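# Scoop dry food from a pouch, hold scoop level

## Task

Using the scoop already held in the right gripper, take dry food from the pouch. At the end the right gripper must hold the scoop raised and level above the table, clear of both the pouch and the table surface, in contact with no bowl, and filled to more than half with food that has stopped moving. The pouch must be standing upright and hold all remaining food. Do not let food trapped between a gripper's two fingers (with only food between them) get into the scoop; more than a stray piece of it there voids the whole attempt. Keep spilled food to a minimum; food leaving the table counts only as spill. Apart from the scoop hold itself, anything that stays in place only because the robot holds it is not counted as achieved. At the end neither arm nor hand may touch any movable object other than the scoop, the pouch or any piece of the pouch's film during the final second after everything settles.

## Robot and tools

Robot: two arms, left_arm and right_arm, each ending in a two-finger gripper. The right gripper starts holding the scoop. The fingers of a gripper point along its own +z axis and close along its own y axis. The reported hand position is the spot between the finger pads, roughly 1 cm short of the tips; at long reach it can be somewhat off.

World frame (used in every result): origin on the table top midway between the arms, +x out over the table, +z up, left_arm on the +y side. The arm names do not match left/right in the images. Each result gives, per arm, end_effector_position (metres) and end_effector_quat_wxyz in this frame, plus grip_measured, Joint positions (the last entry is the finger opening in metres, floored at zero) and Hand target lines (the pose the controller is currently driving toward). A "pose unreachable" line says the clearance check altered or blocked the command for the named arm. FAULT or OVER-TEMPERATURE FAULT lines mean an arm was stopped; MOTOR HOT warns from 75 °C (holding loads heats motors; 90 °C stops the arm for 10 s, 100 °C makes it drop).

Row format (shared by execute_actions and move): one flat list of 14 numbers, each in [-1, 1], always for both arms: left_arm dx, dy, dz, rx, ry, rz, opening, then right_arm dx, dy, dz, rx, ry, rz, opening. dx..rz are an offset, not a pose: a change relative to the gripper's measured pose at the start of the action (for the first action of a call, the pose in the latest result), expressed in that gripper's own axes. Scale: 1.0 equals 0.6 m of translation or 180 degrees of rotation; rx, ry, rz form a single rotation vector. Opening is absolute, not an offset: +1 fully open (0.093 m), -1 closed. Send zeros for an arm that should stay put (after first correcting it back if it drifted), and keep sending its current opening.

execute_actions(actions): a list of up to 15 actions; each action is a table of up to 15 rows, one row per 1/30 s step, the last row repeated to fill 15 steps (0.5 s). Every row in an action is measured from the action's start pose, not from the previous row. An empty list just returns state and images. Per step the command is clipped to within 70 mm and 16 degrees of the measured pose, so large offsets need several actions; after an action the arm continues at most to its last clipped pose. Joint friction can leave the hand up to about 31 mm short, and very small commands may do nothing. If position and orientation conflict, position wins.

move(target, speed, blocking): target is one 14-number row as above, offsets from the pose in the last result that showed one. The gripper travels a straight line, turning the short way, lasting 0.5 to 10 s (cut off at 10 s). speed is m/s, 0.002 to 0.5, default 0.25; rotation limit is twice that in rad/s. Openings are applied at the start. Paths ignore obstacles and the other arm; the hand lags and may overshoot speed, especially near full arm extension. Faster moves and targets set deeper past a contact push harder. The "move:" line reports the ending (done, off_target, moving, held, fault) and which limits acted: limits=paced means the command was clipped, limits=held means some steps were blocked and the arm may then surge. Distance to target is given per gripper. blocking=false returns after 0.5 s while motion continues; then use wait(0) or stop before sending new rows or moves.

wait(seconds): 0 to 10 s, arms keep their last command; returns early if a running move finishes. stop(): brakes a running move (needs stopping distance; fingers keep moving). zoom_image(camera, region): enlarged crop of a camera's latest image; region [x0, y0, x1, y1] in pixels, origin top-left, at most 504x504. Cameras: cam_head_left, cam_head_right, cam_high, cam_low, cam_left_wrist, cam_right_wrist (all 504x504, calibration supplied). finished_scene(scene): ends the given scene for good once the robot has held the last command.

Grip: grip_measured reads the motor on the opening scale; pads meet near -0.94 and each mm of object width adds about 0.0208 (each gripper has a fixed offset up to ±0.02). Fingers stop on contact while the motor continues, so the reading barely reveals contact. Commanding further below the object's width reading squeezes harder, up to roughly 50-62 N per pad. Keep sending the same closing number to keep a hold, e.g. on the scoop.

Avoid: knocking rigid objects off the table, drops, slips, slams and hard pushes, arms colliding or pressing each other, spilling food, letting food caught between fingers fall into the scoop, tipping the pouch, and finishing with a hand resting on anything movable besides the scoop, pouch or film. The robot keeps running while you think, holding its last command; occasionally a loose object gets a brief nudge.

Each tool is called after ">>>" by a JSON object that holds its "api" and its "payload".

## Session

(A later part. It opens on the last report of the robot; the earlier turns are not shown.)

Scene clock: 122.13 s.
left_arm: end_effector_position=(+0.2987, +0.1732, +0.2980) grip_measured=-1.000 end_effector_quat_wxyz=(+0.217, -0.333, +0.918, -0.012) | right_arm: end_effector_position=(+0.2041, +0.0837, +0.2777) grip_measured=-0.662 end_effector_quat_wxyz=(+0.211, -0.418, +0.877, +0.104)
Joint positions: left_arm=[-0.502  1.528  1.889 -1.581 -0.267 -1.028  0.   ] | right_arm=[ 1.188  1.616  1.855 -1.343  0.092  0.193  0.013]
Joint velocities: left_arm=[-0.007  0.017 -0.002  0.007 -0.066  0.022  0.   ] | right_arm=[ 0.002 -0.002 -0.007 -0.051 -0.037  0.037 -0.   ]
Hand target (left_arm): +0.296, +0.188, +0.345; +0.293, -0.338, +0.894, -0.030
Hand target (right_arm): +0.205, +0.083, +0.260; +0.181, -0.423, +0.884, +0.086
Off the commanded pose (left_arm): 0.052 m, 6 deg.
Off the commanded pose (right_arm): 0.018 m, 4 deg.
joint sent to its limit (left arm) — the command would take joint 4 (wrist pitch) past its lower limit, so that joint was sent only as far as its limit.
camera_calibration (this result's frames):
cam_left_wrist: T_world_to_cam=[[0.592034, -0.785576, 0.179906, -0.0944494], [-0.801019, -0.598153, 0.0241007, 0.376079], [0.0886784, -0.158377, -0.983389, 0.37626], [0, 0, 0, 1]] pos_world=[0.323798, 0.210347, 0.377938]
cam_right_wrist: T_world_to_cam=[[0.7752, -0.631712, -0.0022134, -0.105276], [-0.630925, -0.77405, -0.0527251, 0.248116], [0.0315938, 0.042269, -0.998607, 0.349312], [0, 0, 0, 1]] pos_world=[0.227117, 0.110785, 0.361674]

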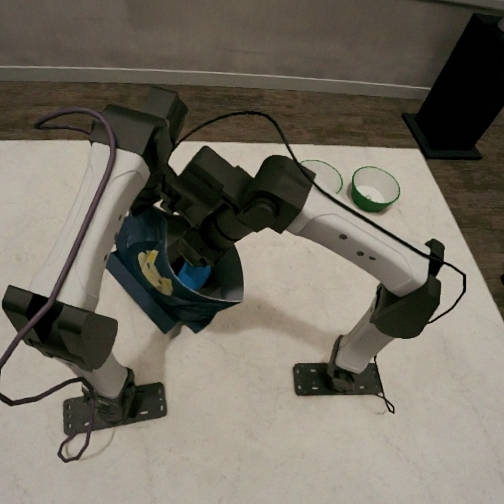

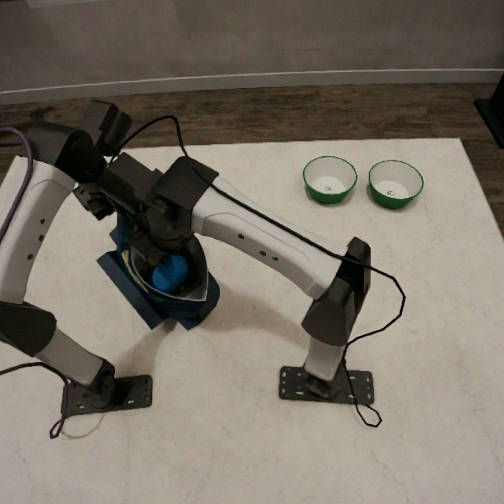

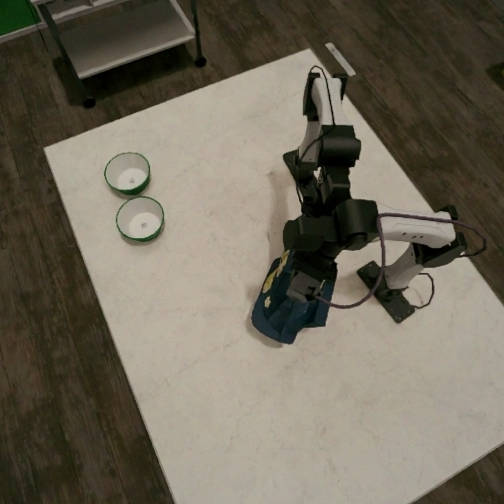

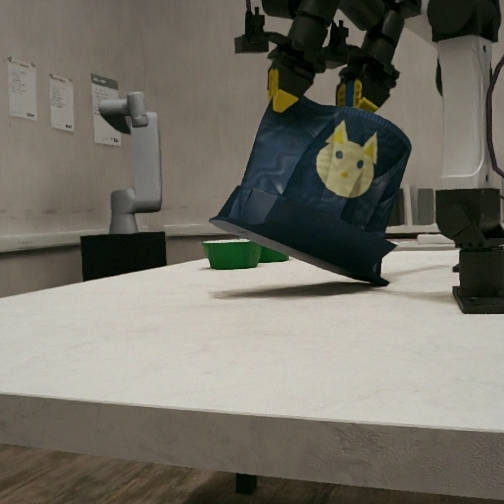

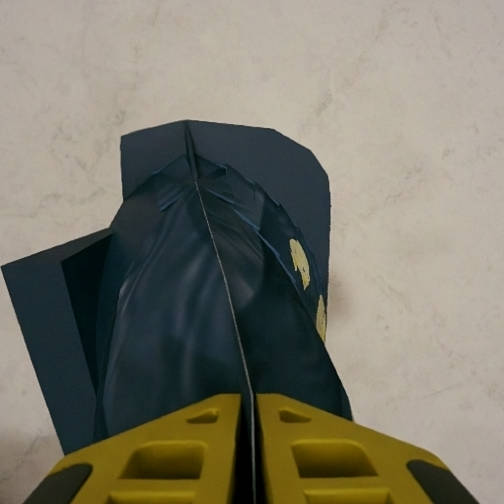

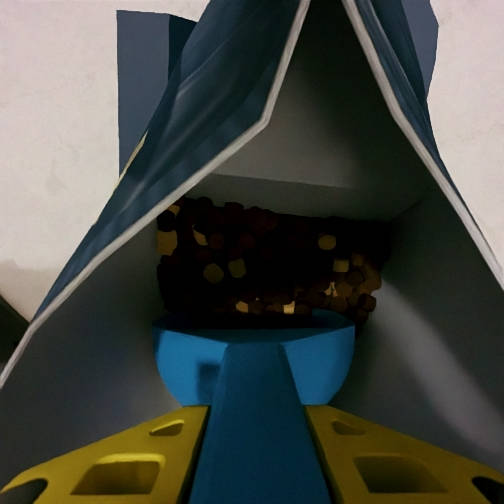

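>>> {"api": "execute_actions", "payload": {"actions": [[[-0.05,0,-0.07,0,-0.03,-0.01,-1,0.03,0,0.05,0,0.02,0.02,-0.75]],[[-0.05,0,-0.07,0,-0.03,-0.01,-1,0.06,0,0.025,0,-0.02,0,-0.75]],[[-0.05,0,-0.07,0,-0.03,-0.01,-1,0.065,0,0.025,0,-0.02,0,-0.75]],[[-0.05,0,-0.07,0,-0.03,-0.01,-1,0.065,0,0.025,0,-0.02,0,-0.75]]]}}

Scene clock: 124.43 s.
left_arm: end_effector_position=(+0.3066, +0.1737, +0.2975) grip_measured=-1.000 end_effector_quat_wxyz=(+0.221, -0.334, +0.916, -0.003) | right_arm: end_effector_position=(+0.1772, +0.0403, +0.2638) grip_measured=-0.662 end_effector_quat_wxyz=(+0.401, -0.339, +0.825, +0.207)
Joint positions: left_arm=[-0.501  1.558  1.914 -1.581 -0.286 -1.027  0.   ] | right_arm=[ 1.302  1.024  1.066 -0.708  0.281  0.301  0.013]
Joint velocities: left_arm=[-0.002  0.007 -0.007 -0.037  0.037 -0.037  0.   ] | right_arm=[ 0.022 -0.012 -0.017  0.051  0.022 -0.007  0.001]
Hand target (left_arm): +0.304, +0.186, +0.343; +0.293, -0.340, +0.893, -0.024
Hand target (right_arm): +0.171, +0.037, +0.233; +0.369, -0.354, +0.839, +0.186
Off the commanded pose (left_arm): 0.050 m, 5 deg.
Off the commanded pose (right_arm): 0.033 m, 5 deg.
joint sent to its limit (left arm) — the command would take joint 4 (wrist pitch) past its lower limit, so that joint was sent only as far as its limit.
camera_calibration (this result's frames):
cam_left_wrist: T_world_to_cam=[[0.597495, -0.784475, 0.166128, -0.0964074], [-0.79665, -0.604332, 0.0115051, 0.386248], [0.0913709, -0.13922, -0.986037, 0.371788], [0, 0, 0, 1]] pos_world=[0.331337, 0.209553, 0.378169]
cam_right_wrist: T_world_to_cam=[[0.722533, -0.687936, -0.0684806, -0.082823], [-0.625702, -0.608595, -0.487964, 0.303967], [0.294011, 0.395419, -0.870173, 0.243466], [0, 0, 0, 1]] pos_world=[0.178454, 0.0317452, 0.354511]

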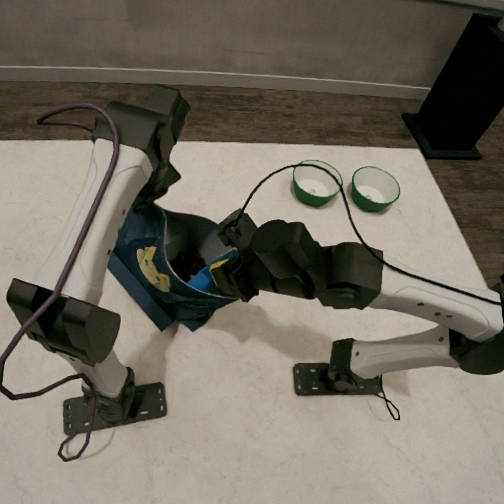

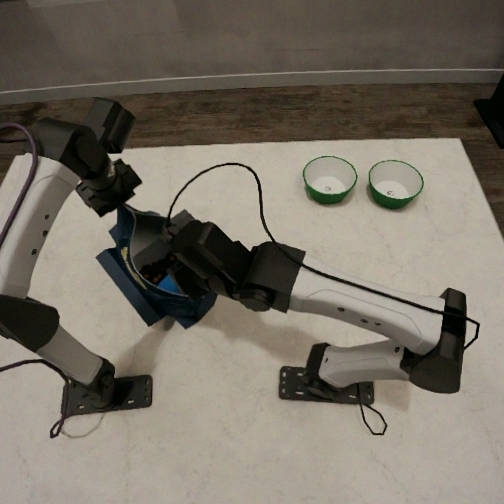

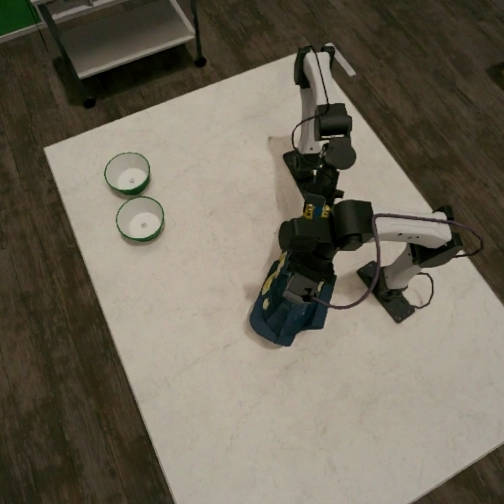

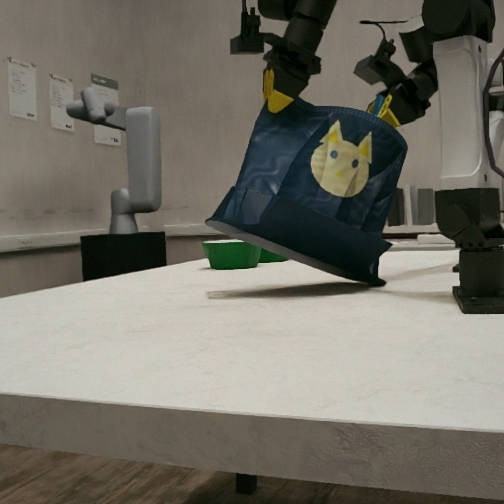

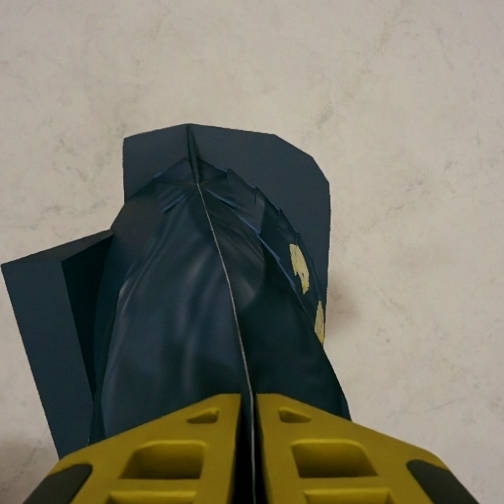

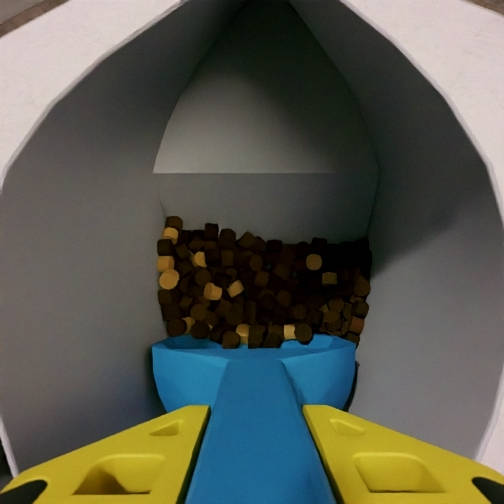

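>>> {"api": "execute_actions", "payload": {"actions": [[[0,-0.01,-0.11,0,-0.04,-0.01,-1,0.07,0,0,0,0,0,-0.75]],[[0,-0.01,-0.11,0,-0.04,-0.01,-1,0.075,0,0,0,0,0,-0.75]],[[0,-0.01,-0.11,0,-0.04,-0.01,-1,0.08,0,0,0,0,0,-0.75]]]}}

Scene clock: 126.27 s.
left_arm: end_effector_position=(+0.2476, +0.0971, +0.3396) grip_measured=-1.000 end_effector_quat_wxyz=(+0.358, -0.255, +0.897, -0.043) | right_arm: end_effector_position=(+0.1305, +0.0020, +0.2573) grip_measured=-0.662 end_effector_quat_wxyz=(+0.485, -0.281, +0.773, +0.297)
Joint positions: left_arm=[-1.019  1.422  1.855 -1.581 -0.624 -1.314  0.   ] | right_arm=[ 1.601  0.632  0.708 -0.51   0.575  0.446  0.013]
Joint velocities: left_arm=[-0.007  0.007 -0.022 -0.022  0.037 -0.081  0.   ] | right_arm=[-0.037 -0.022  0.007  0.051  0.066 -0.037 -0.   ]
Hand target (left_arm): +0.238, +0.113, +0.379; +0.406, -0.275, +0.866, -0.091
Hand target (right_arm): +0.129, -0.000, +0.221; +0.463, -0.304, +0.791, +0.260
Off the commanded pose (left_arm): 0.047 m, 7 deg.
Off the commanded pose (right_arm): 0.038 m, 6 deg.
joint sent to its limit (left arm) — the command would take joint 4 (wrist pitch) past its lower limit, so that joint was sent only as far as its limit.
camera_calibration (this result's frames):
cam_left_wrist: T_world_to_cam=[[0.410059, -0.871378, 0.269355, -0.108452], [-0.842033, -0.475174, -0.255324, 0.381681], [0.350474, -0.122108, -0.928578, 0.322682], [0, 0, 0, 1]] pos_world=[0.252768, 0.126264, 0.4263]
cam_right_wrist: T_world_to_cam=[[0.719062, -0.669745, -0.185448, -0.0453991], [-0.580003, -0.431372, -0.691025, 0.294262], [0.382814, 0.60445, -0.698637, 0.210539], [0, 0, 0, 1]] pos_world=[0.12272, -0.0307297, 0.342013]

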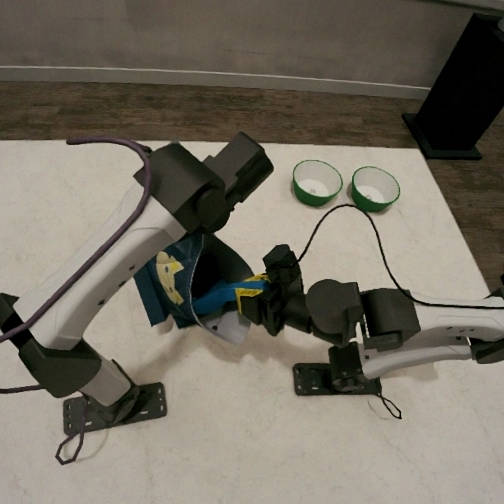

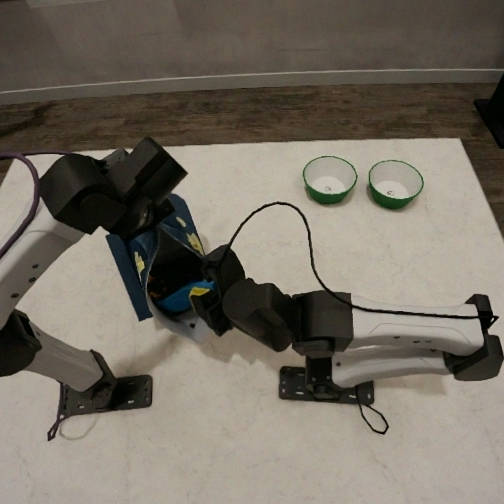

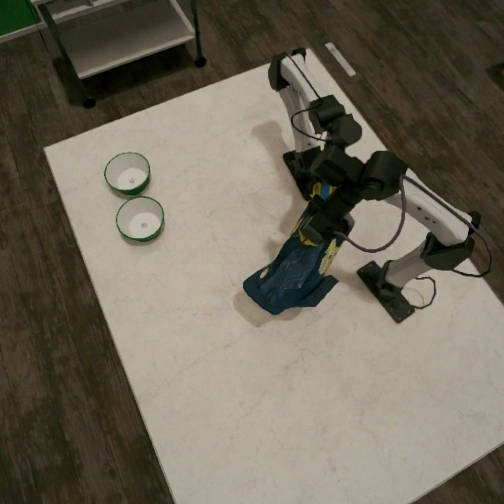

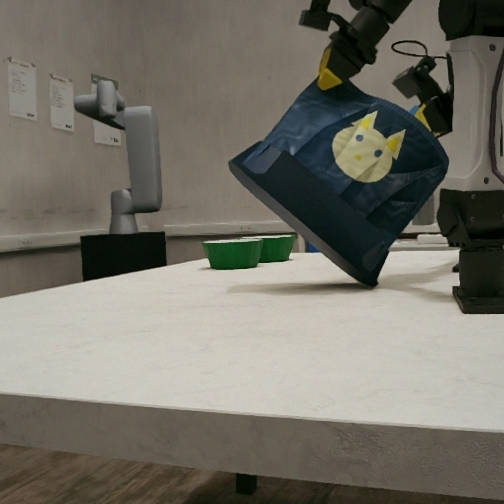

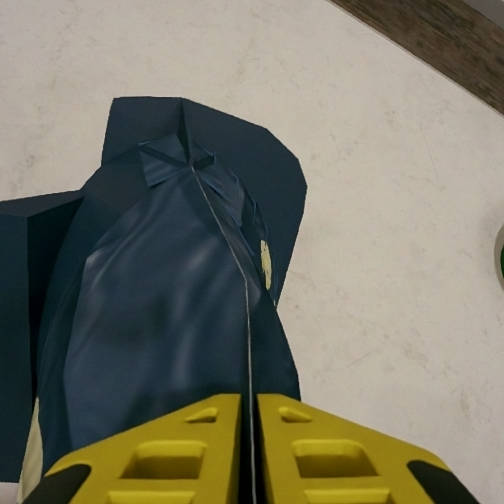

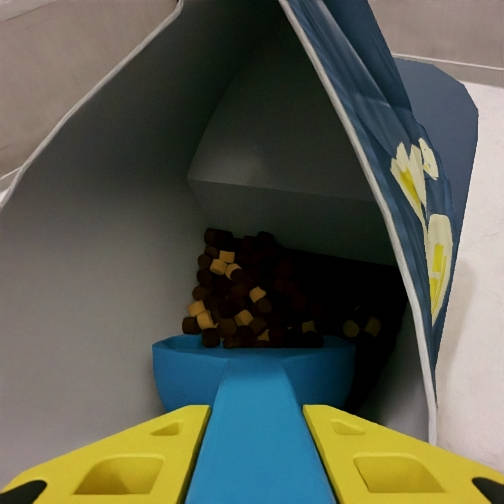

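>>> {"api": "execute_actions", "payload": {"actions": [[[-0.05,0.05,-0.05,0,-0.02,-0.04,-1,0.07,0,0.02,0.02,-0.02,-0.03,-0.75]],[[-0.05,0.05,-0.05,0,-0.02,-0.04,-1,0.07,0,0.03,0.02,-0.03,-0.03,-0.75]],[[-0.05,0.03,-0.05,0,-0.02,-0.03,-1,0.07,0,0.04,0,-0.03,-0.02,-0.75]]]}}

Scene clock: 128.07 s.
left_arm: end_effector_position=(+0.2289, +0.1612, +0.3391) grip_measured=-1.000 end_effector_quat_wxyz=(+0.368, -0.325, +0.870, -0.044) | right_arm: end_effector_position=(+0.1150, +0.0424, +0.2290) grip_measured=-0.662 end_effector_quat_wxyz=(+0.636, -0.221, +0.647, +0.359)
Joint positions: left_arm=[-0.897  1.229  1.703 -1.581 -0.624 -1.338  0.   ] | right_arm=[1.806 0.878 0.203 0.778 0.877 0.106 0.013]
Joint velocities: left_arm=[-0.012 -0.007 -0.012 -0.007  0.022 -0.037  0.   ] | right_arm=[-0.007  0.154 -0.095  0.388 -0.051 -0.256 -0.001]
Hand target (left_arm): +0.218, +0.172, +0.367; +0.396, -0.335, +0.850, -0.089
Hand target (right_arm): +0.123, +0.038, +0.201; +0.637, -0.242, +0.659, +0.318
Off the commanded pose (left_arm): 0.035 m, 4 deg.
Off the commanded pose (right_arm): 0.030 m, 5 deg.
joint sent to its limit (left arm) — the command would take joint 4 (wrist pitch) past its lower limit, so that joint was sent only as far as its limit.
camera_calibration (this result's frames):
cam_left_wrist: T_world_to_cam=[[0.516686, -0.792676, 0.323575, -0.10031], [-0.759282, -0.598869, -0.254651, 0.397063], [0.395635, -0.11411, -0.911292, 0.319116], [0, 0, 0, 1]] pos_world=[0.227059, 0.194689, 0.424378]
cam_right_wrist: T_world_to_cam=[[0.737835, -0.648932, -0.185706, -0.0153296], [-0.361395, -0.147431, -0.920683, 0.298525], [0.570082, 0.746425, -0.343301, 0.0633384], [0, 0, 0, 1]] pos_world=[0.0830881, -0.0132134, 0.293745]

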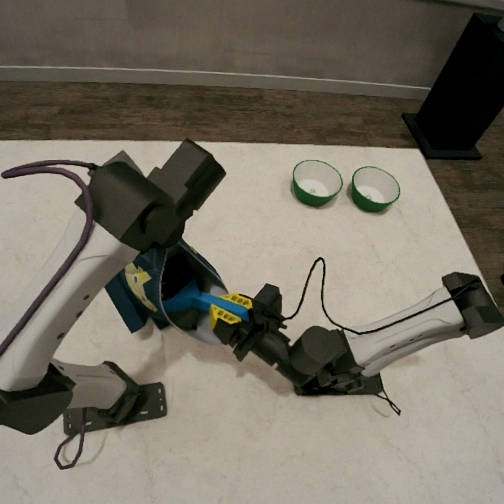

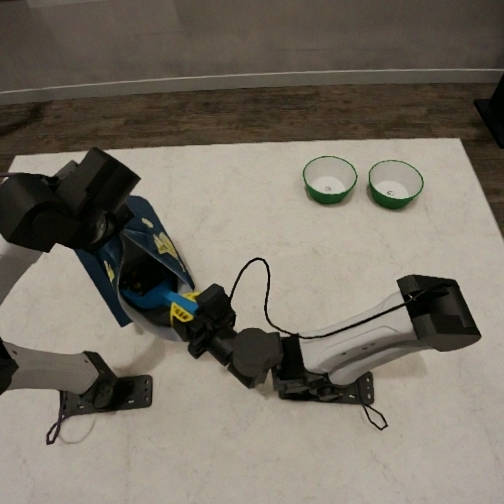

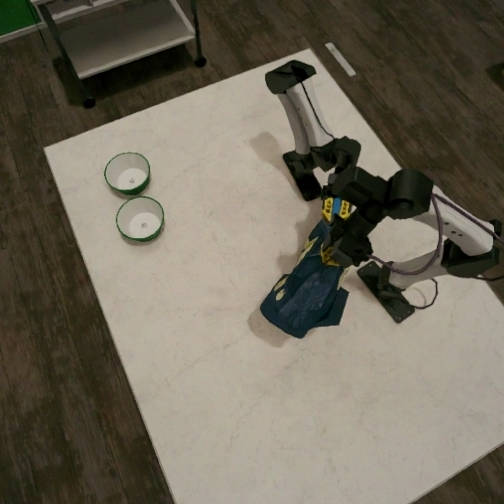

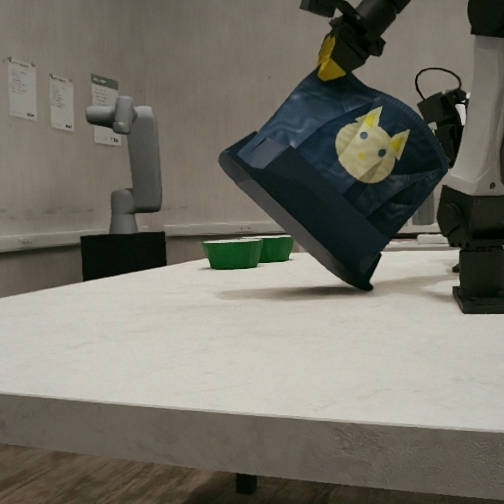

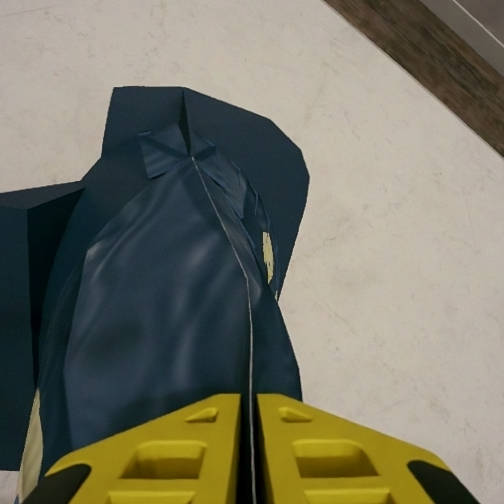

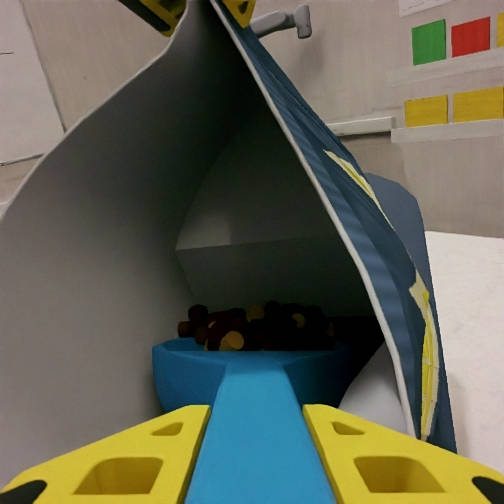

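Promising. Continue, pushing forward while levelling.

>>> {"api": "execute_actions", "payload": {"actions": [[[-0.04,0,-0.05,0,-0.02,-0.01,-1,0.05,-0.02,0.04,0.01,-0.04,-0.04,-0.75]],[[-0.04,0,-0.05,0,-0.02,-0.01,-1,0.04,-0.02,0.045,0,-0.04,-0.03,-0.75]],[[-0.04,0,-0.05,0,-0.02,-0.01,-1,0.03,-0.01,0.045,0,-0.04,-0.02,-0.75]]]}}

>>> {"api": "zoom_image", "payload": {"camera": "cam_head_right", "region": [60,180,260,380]}}

Scene clock: 129.87 s.
left_arm: end_effector_position=(+0.2374, +0.1805, +0.3468) grip_measured=-1.000 end_effector_quat_wxyz=(+0.418, -0.294, +0.859, +0.023) | right_arm: end_effector_position=(+0.1454, +0.0962, +0.1998) grip_measured=-0.662 end_effector_quat_wxyz=(+0.689, -0.303, +0.557, +0.352)
Joint positions: left_arm=[-0.892  1.23   1.682 -1.581 -0.768 -1.249  0.   ] | right_arm=[ 1.523  1.55   0.19   1.581  0.46  -0.126  0.013]
Joint velocities: left_arm=[ 0.007 -0.012  0.002  0.066 -0.022  0.007  0.   ] | right_arm=[-0.007 -0.002 -0.017 -0.037 -0.051 -0.022 -0.   ]
Hand target (left_arm): +0.226, +0.183, +0.380; +0.449, -0.300, +0.841, -0.035
Hand target (right_arm): +0.158, +0.101, +0.195; +0.693, -0.298, +0.565, +0.334
Off the commanded pose (left_arm): 0.038 m, 4 deg.
Off the commanded pose (right_arm): 0.015 m, 8 deg.
joint sent to its limit (left arm) — the command would take joint 4 (wrist pitch) past its lower limit, so that joint was sent only as far as its limit.
joint sent to its limit (right arm) — the command would take joint 4 (wrist pitch) past its upper limit, so that joint was sent only as far as its limit.
camera_calibration (this result's frames):
cam_left_wrist: T_world_to_cam=[[0.50782, -0.834782, 0.212741, -0.0437003], [-0.737679, -0.548924, -0.39308, 0.450892], [0.444915, 0.0426793, -0.894555, 0.279177], [0, 0, 0, 1]] pos_world=[0.230595, 0.19911, 0.436273]
cam_right_wrist: T_world_to_cam=[[0.81888, -0.573515, 0.0227207, -0.0690245], [-0.109573, -0.195063, -0.974651, 0.269294], [0.563409, 0.795632, -0.222575, -0.032038], [0, 0, 0, 1]] pos_world=[0.10408, 0.038433, 0.256905]

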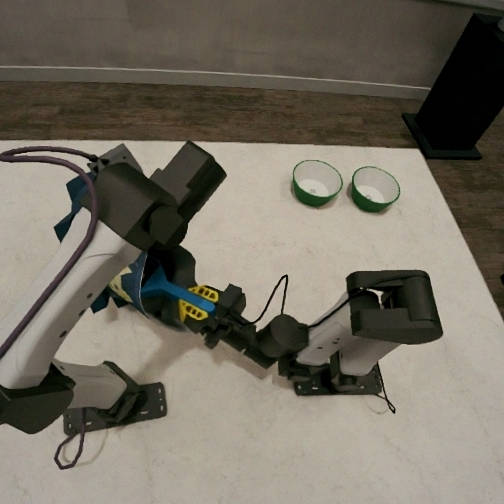

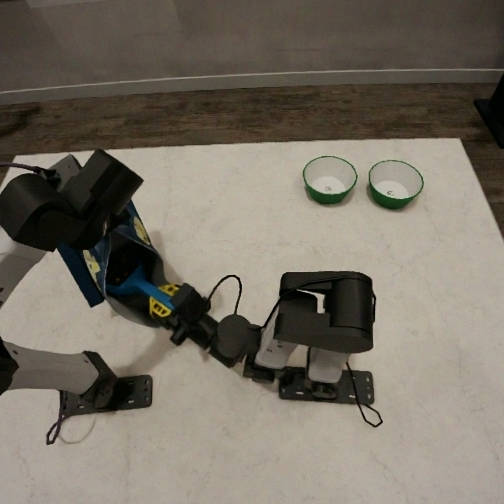

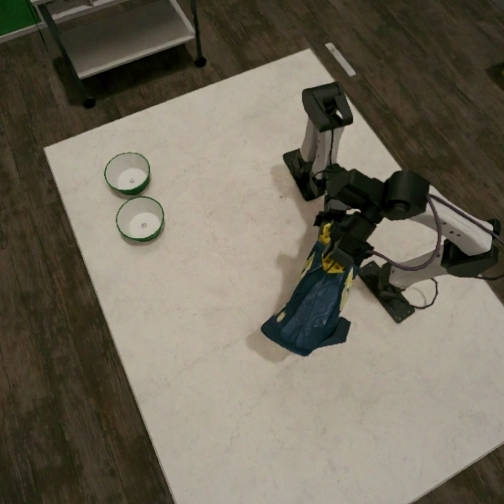

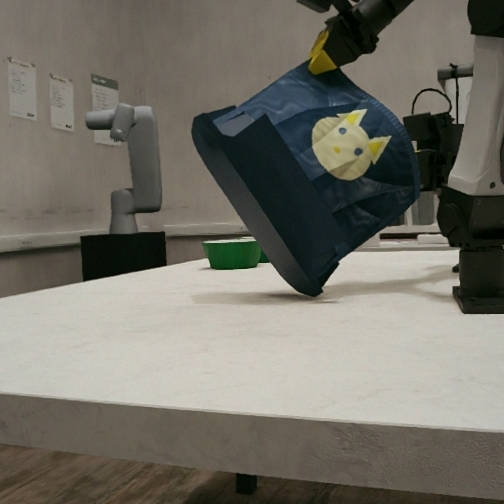

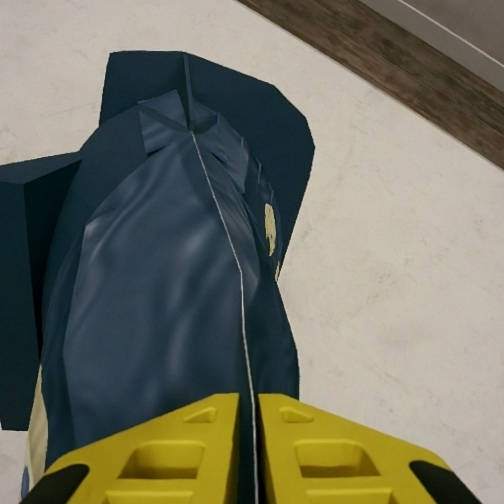

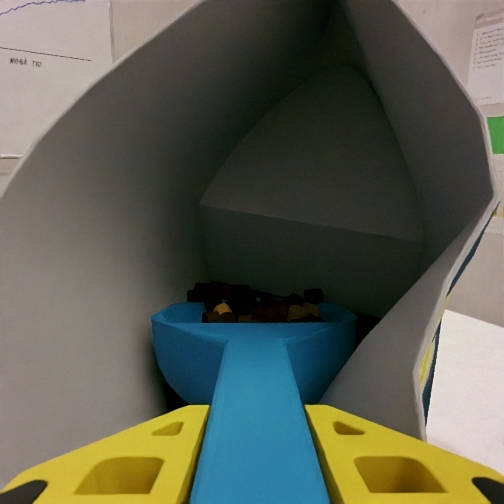

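Region (60, 180, 260, 380) of cam_head_right's 504x504 image, scaled by 2.520, with more detail than that image has.

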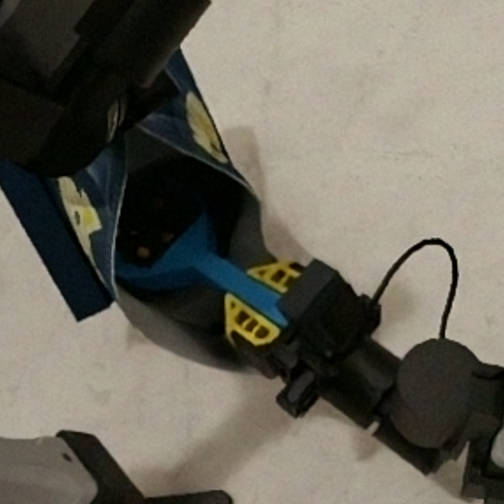

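>>> {"api": "move", "payload": {"target": [-0.15,0.027,0.083,0,0.08,0,-1,-0.11,-0.01,0.02,0,-0.08,0,-0.75], "speed": 0.05}}

>>> {"api": "zoom_image", "payload": {"camera": "cam_head_right", "region": [30,160,230,360]}}

Scene clock: 133.07 s.
left_arm: end_effector_position=(+0.3119, +0.2392, +0.3263) grip_measured=-1.000 end_effector_quat_wxyz=(+0.241, -0.289, +0.926, -0.008) | right_arm: end_effector_position=(+0.1477, +0.0920, +0.2465) grip_measured=-0.662 end_effector_quat_wxyz=(+0.724, -0.288, +0.507, +0.368)
Joint positions: left_arm=[-0.226  1.523  1.992 -1.581 -0.172 -0.669  0.   ] | right_arm=[ 1.484  1.435  0.227  1.56   0.39  -0.186  0.013]
Joint velocities: left_arm=[ 0.012  0.002 -0.002  0.007  0.007  0.037  0.   ] | right_arm=[-0.027 -0.012 -0.007  0.022  0.037  0.007  0.001]
Hand target (left_arm): +0.300, +0.248, +0.374; +0.317, -0.295, +0.901, -0.022
Hand target (right_arm): +0.148, +0.092, +0.267; +0.737, -0.272, +0.488, +0.381
Off the commanded pose (left_arm): 0.052 m, 8 deg.
Off the commanded pose (right_arm): 0.020 m, 7 deg.
joint sent to its limit (left arm) — the command would take joint 4 (wrist pitch) past its lower limit, so that joint was sent only as far as its limit.
joint sent to its limit (right arm) — the command would take joint 4 (wrist pitch) past its upper limit, so that joint was sent only as far as its limit.
move: off_target (left_arm, right_arm)
camera_calibration (this result's frames):
cam_left_wrist: T_world_to_cam=[[0.516845, -0.8396, 0.167161, -0.0149981], [-0.848235, -0.528624, -0.032465, 0.441957], [0.115623, -0.125012, -0.985395, 0.397657], [0, 0, 0, 1]] pos_world=[0.336657, 0.270749, 0.408705]
cam_right_wrist: T_world_to_cam=[[0.822844, -0.566783, 0.0410452, -0.0800186], [-0.0215978, -0.103368, -0.994409, 0.297718], [0.567857, 0.817356, -0.0972971, -0.053151], [0, 0, 0, 1]] pos_world=[0.102455, 0.0288646, 0.294166]

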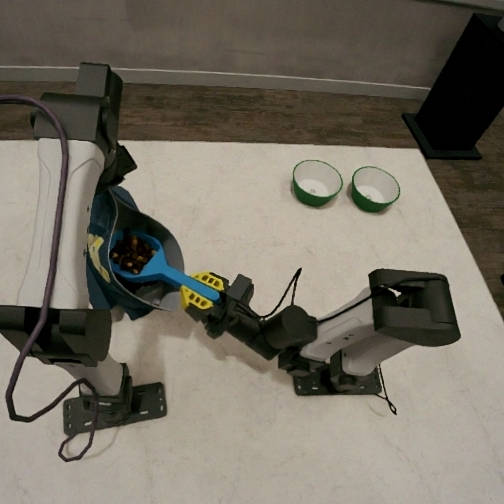

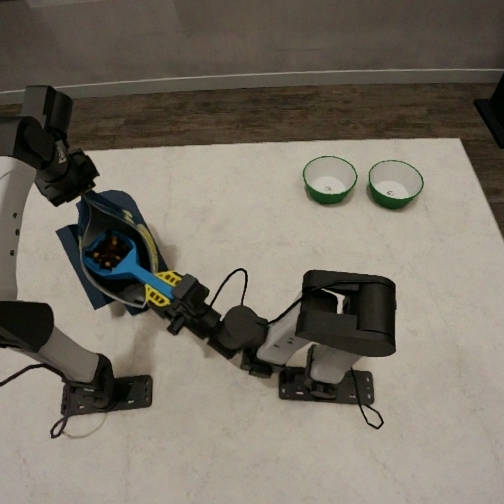

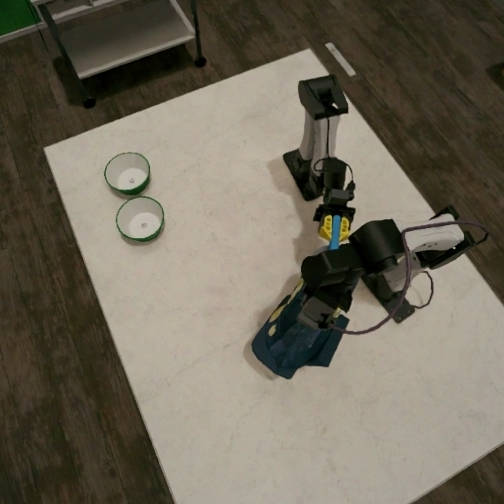

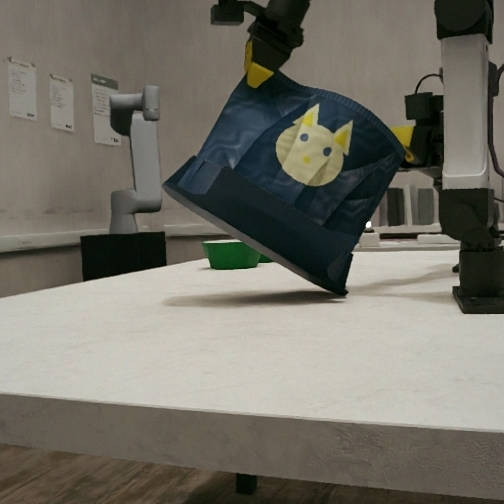

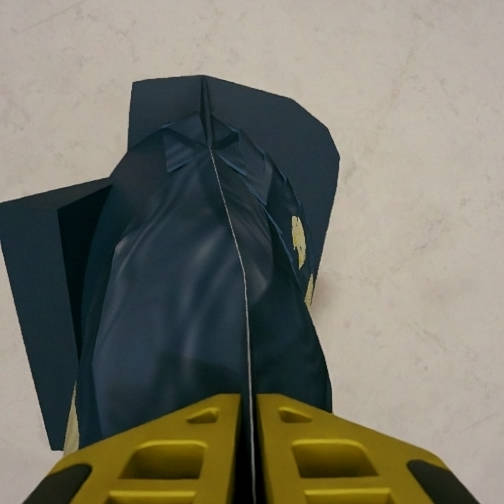

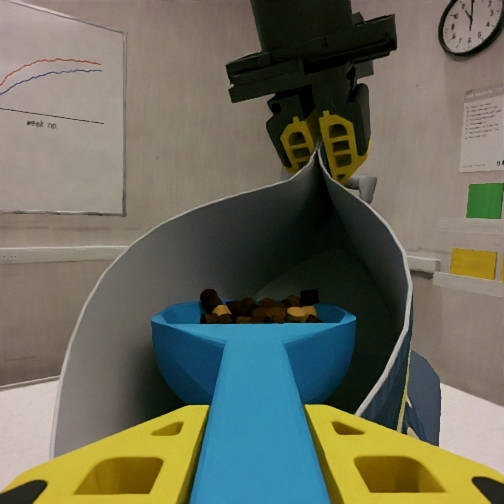

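Region (30, 160, 230, 360) of cam_head_right's 504x504 image, scaled by 2.520, with more detail than that image has.

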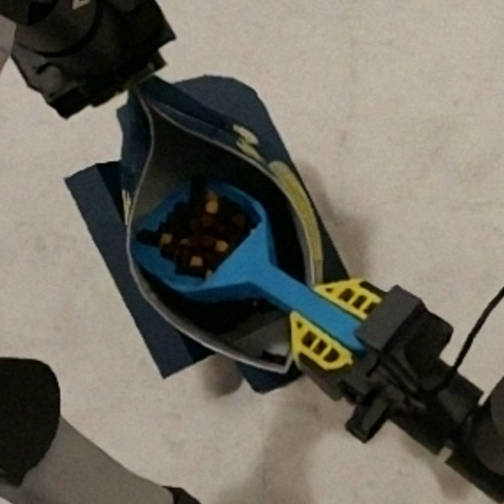

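>>> {"api": "move", "payload": {"target": [-0.1,0.065,0.24,0,0.13,0,-1,-0.16,0,0.03,0,-0.04,0.01,-0.75], "speed": 0.05}}

Scene clock: 137.70 s.
left_arm: end_effector_position=(+0.3964, +0.3055, +0.2086) grip_measured=-1.000 end_effector_quat_wxyz=(+0.058, -0.285, +0.953, -0.087) | right_arm: end_effector_position=(+0.1413, +0.0863, +0.3205) grip_measured=-0.662 end_effector_quat_wxyz=(+0.738, -0.274, +0.484, +0.381)
Joint positions: left_arm=[ 0.109  2.001  2.139 -1.582  0.166 -0.361  0.   ] | right_arm=[ 1.5    1.13   0.366  1.189  0.392 -0.21   0.013]
Joint velocities: left_arm=[-0.002 -0.002 -0.027  0.051  0.066 -0.007  0.   ] | right_arm=[-0.017 -0.007 -0.002 -0.081 -0.022  0.081  0.001]
Hand target (left_arm): +0.400, +0.319, +0.223; +0.087, -0.284, +0.952, -0.073
Hand target (right_arm): +0.137, +0.083, +0.343; +0.748, -0.256, +0.466, +0.396
Off the commanded pose (left_arm): 0.020 m, 3 deg.
Off the commanded pose (right_arm): 0.023 m, 4 deg.
joint sent to its limit (left arm) — the command would take joint 4 (wrist pitch) past its lower limit, so that joint was sent only as far as its limit.
move: off_target (left_arm, right_arm)
camera_calibration (this result's frames):
cam_left_wrist: T_world_to_cam=[[0.522633, -0.824784, 0.21584, -0.00029639], [-0.829437, -0.433334, 0.3525, 0.428048], [-0.197205, -0.363254, -0.910581, 0.461364], [0, 0, 0, 1]] pos_world=[0.446177, 0.352836, 0.269286]
cam_right_wrist: T_world_to_cam=[[0.825486, -0.563499, 0.0322816, -0.0788911], [0.00855856, -0.0446907, -0.998964, 0.362732], [0.564358, 0.824907, -0.0320689, -0.0586782], [0, 0, 0, 1]] pos_world=[0.0951346, 0.0201598, 0.363022]

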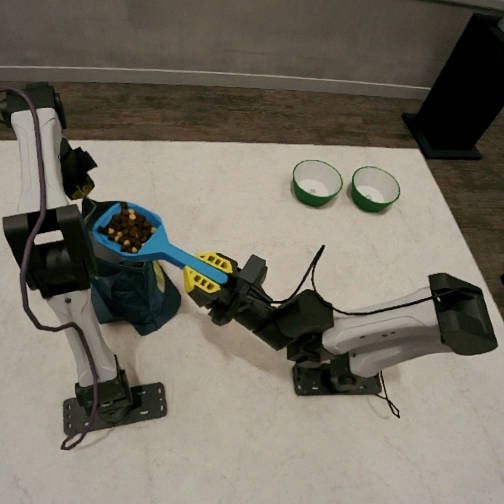

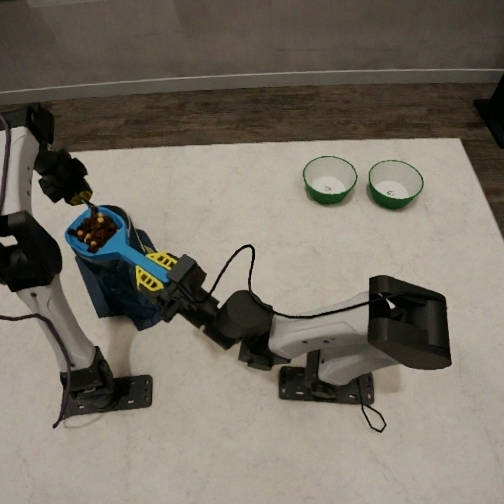

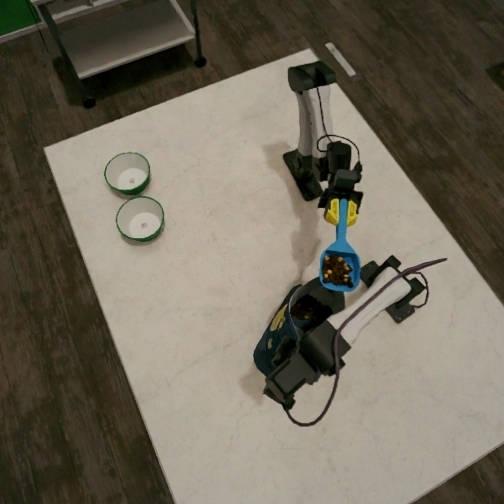

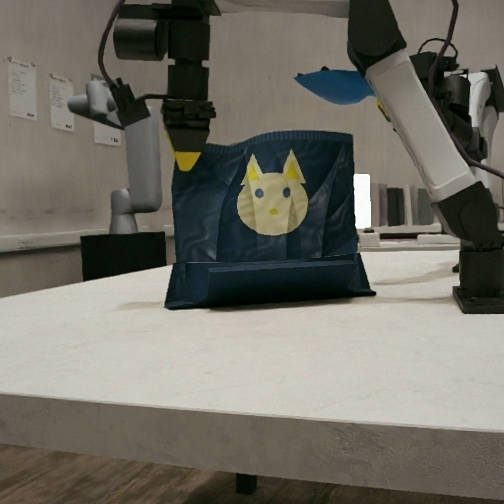

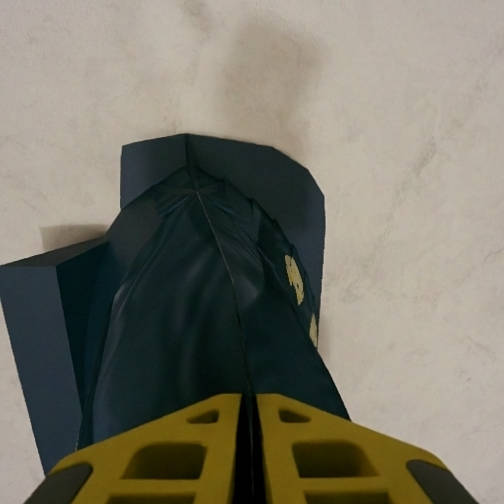

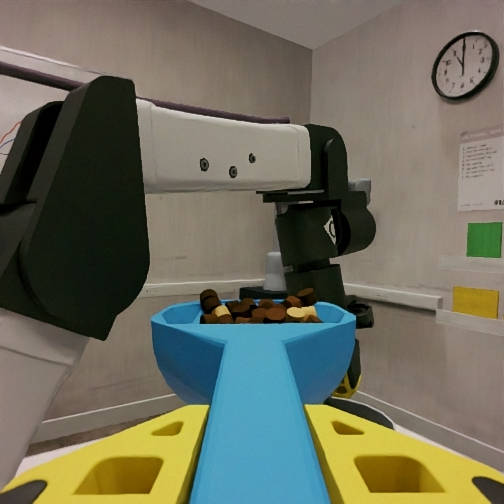

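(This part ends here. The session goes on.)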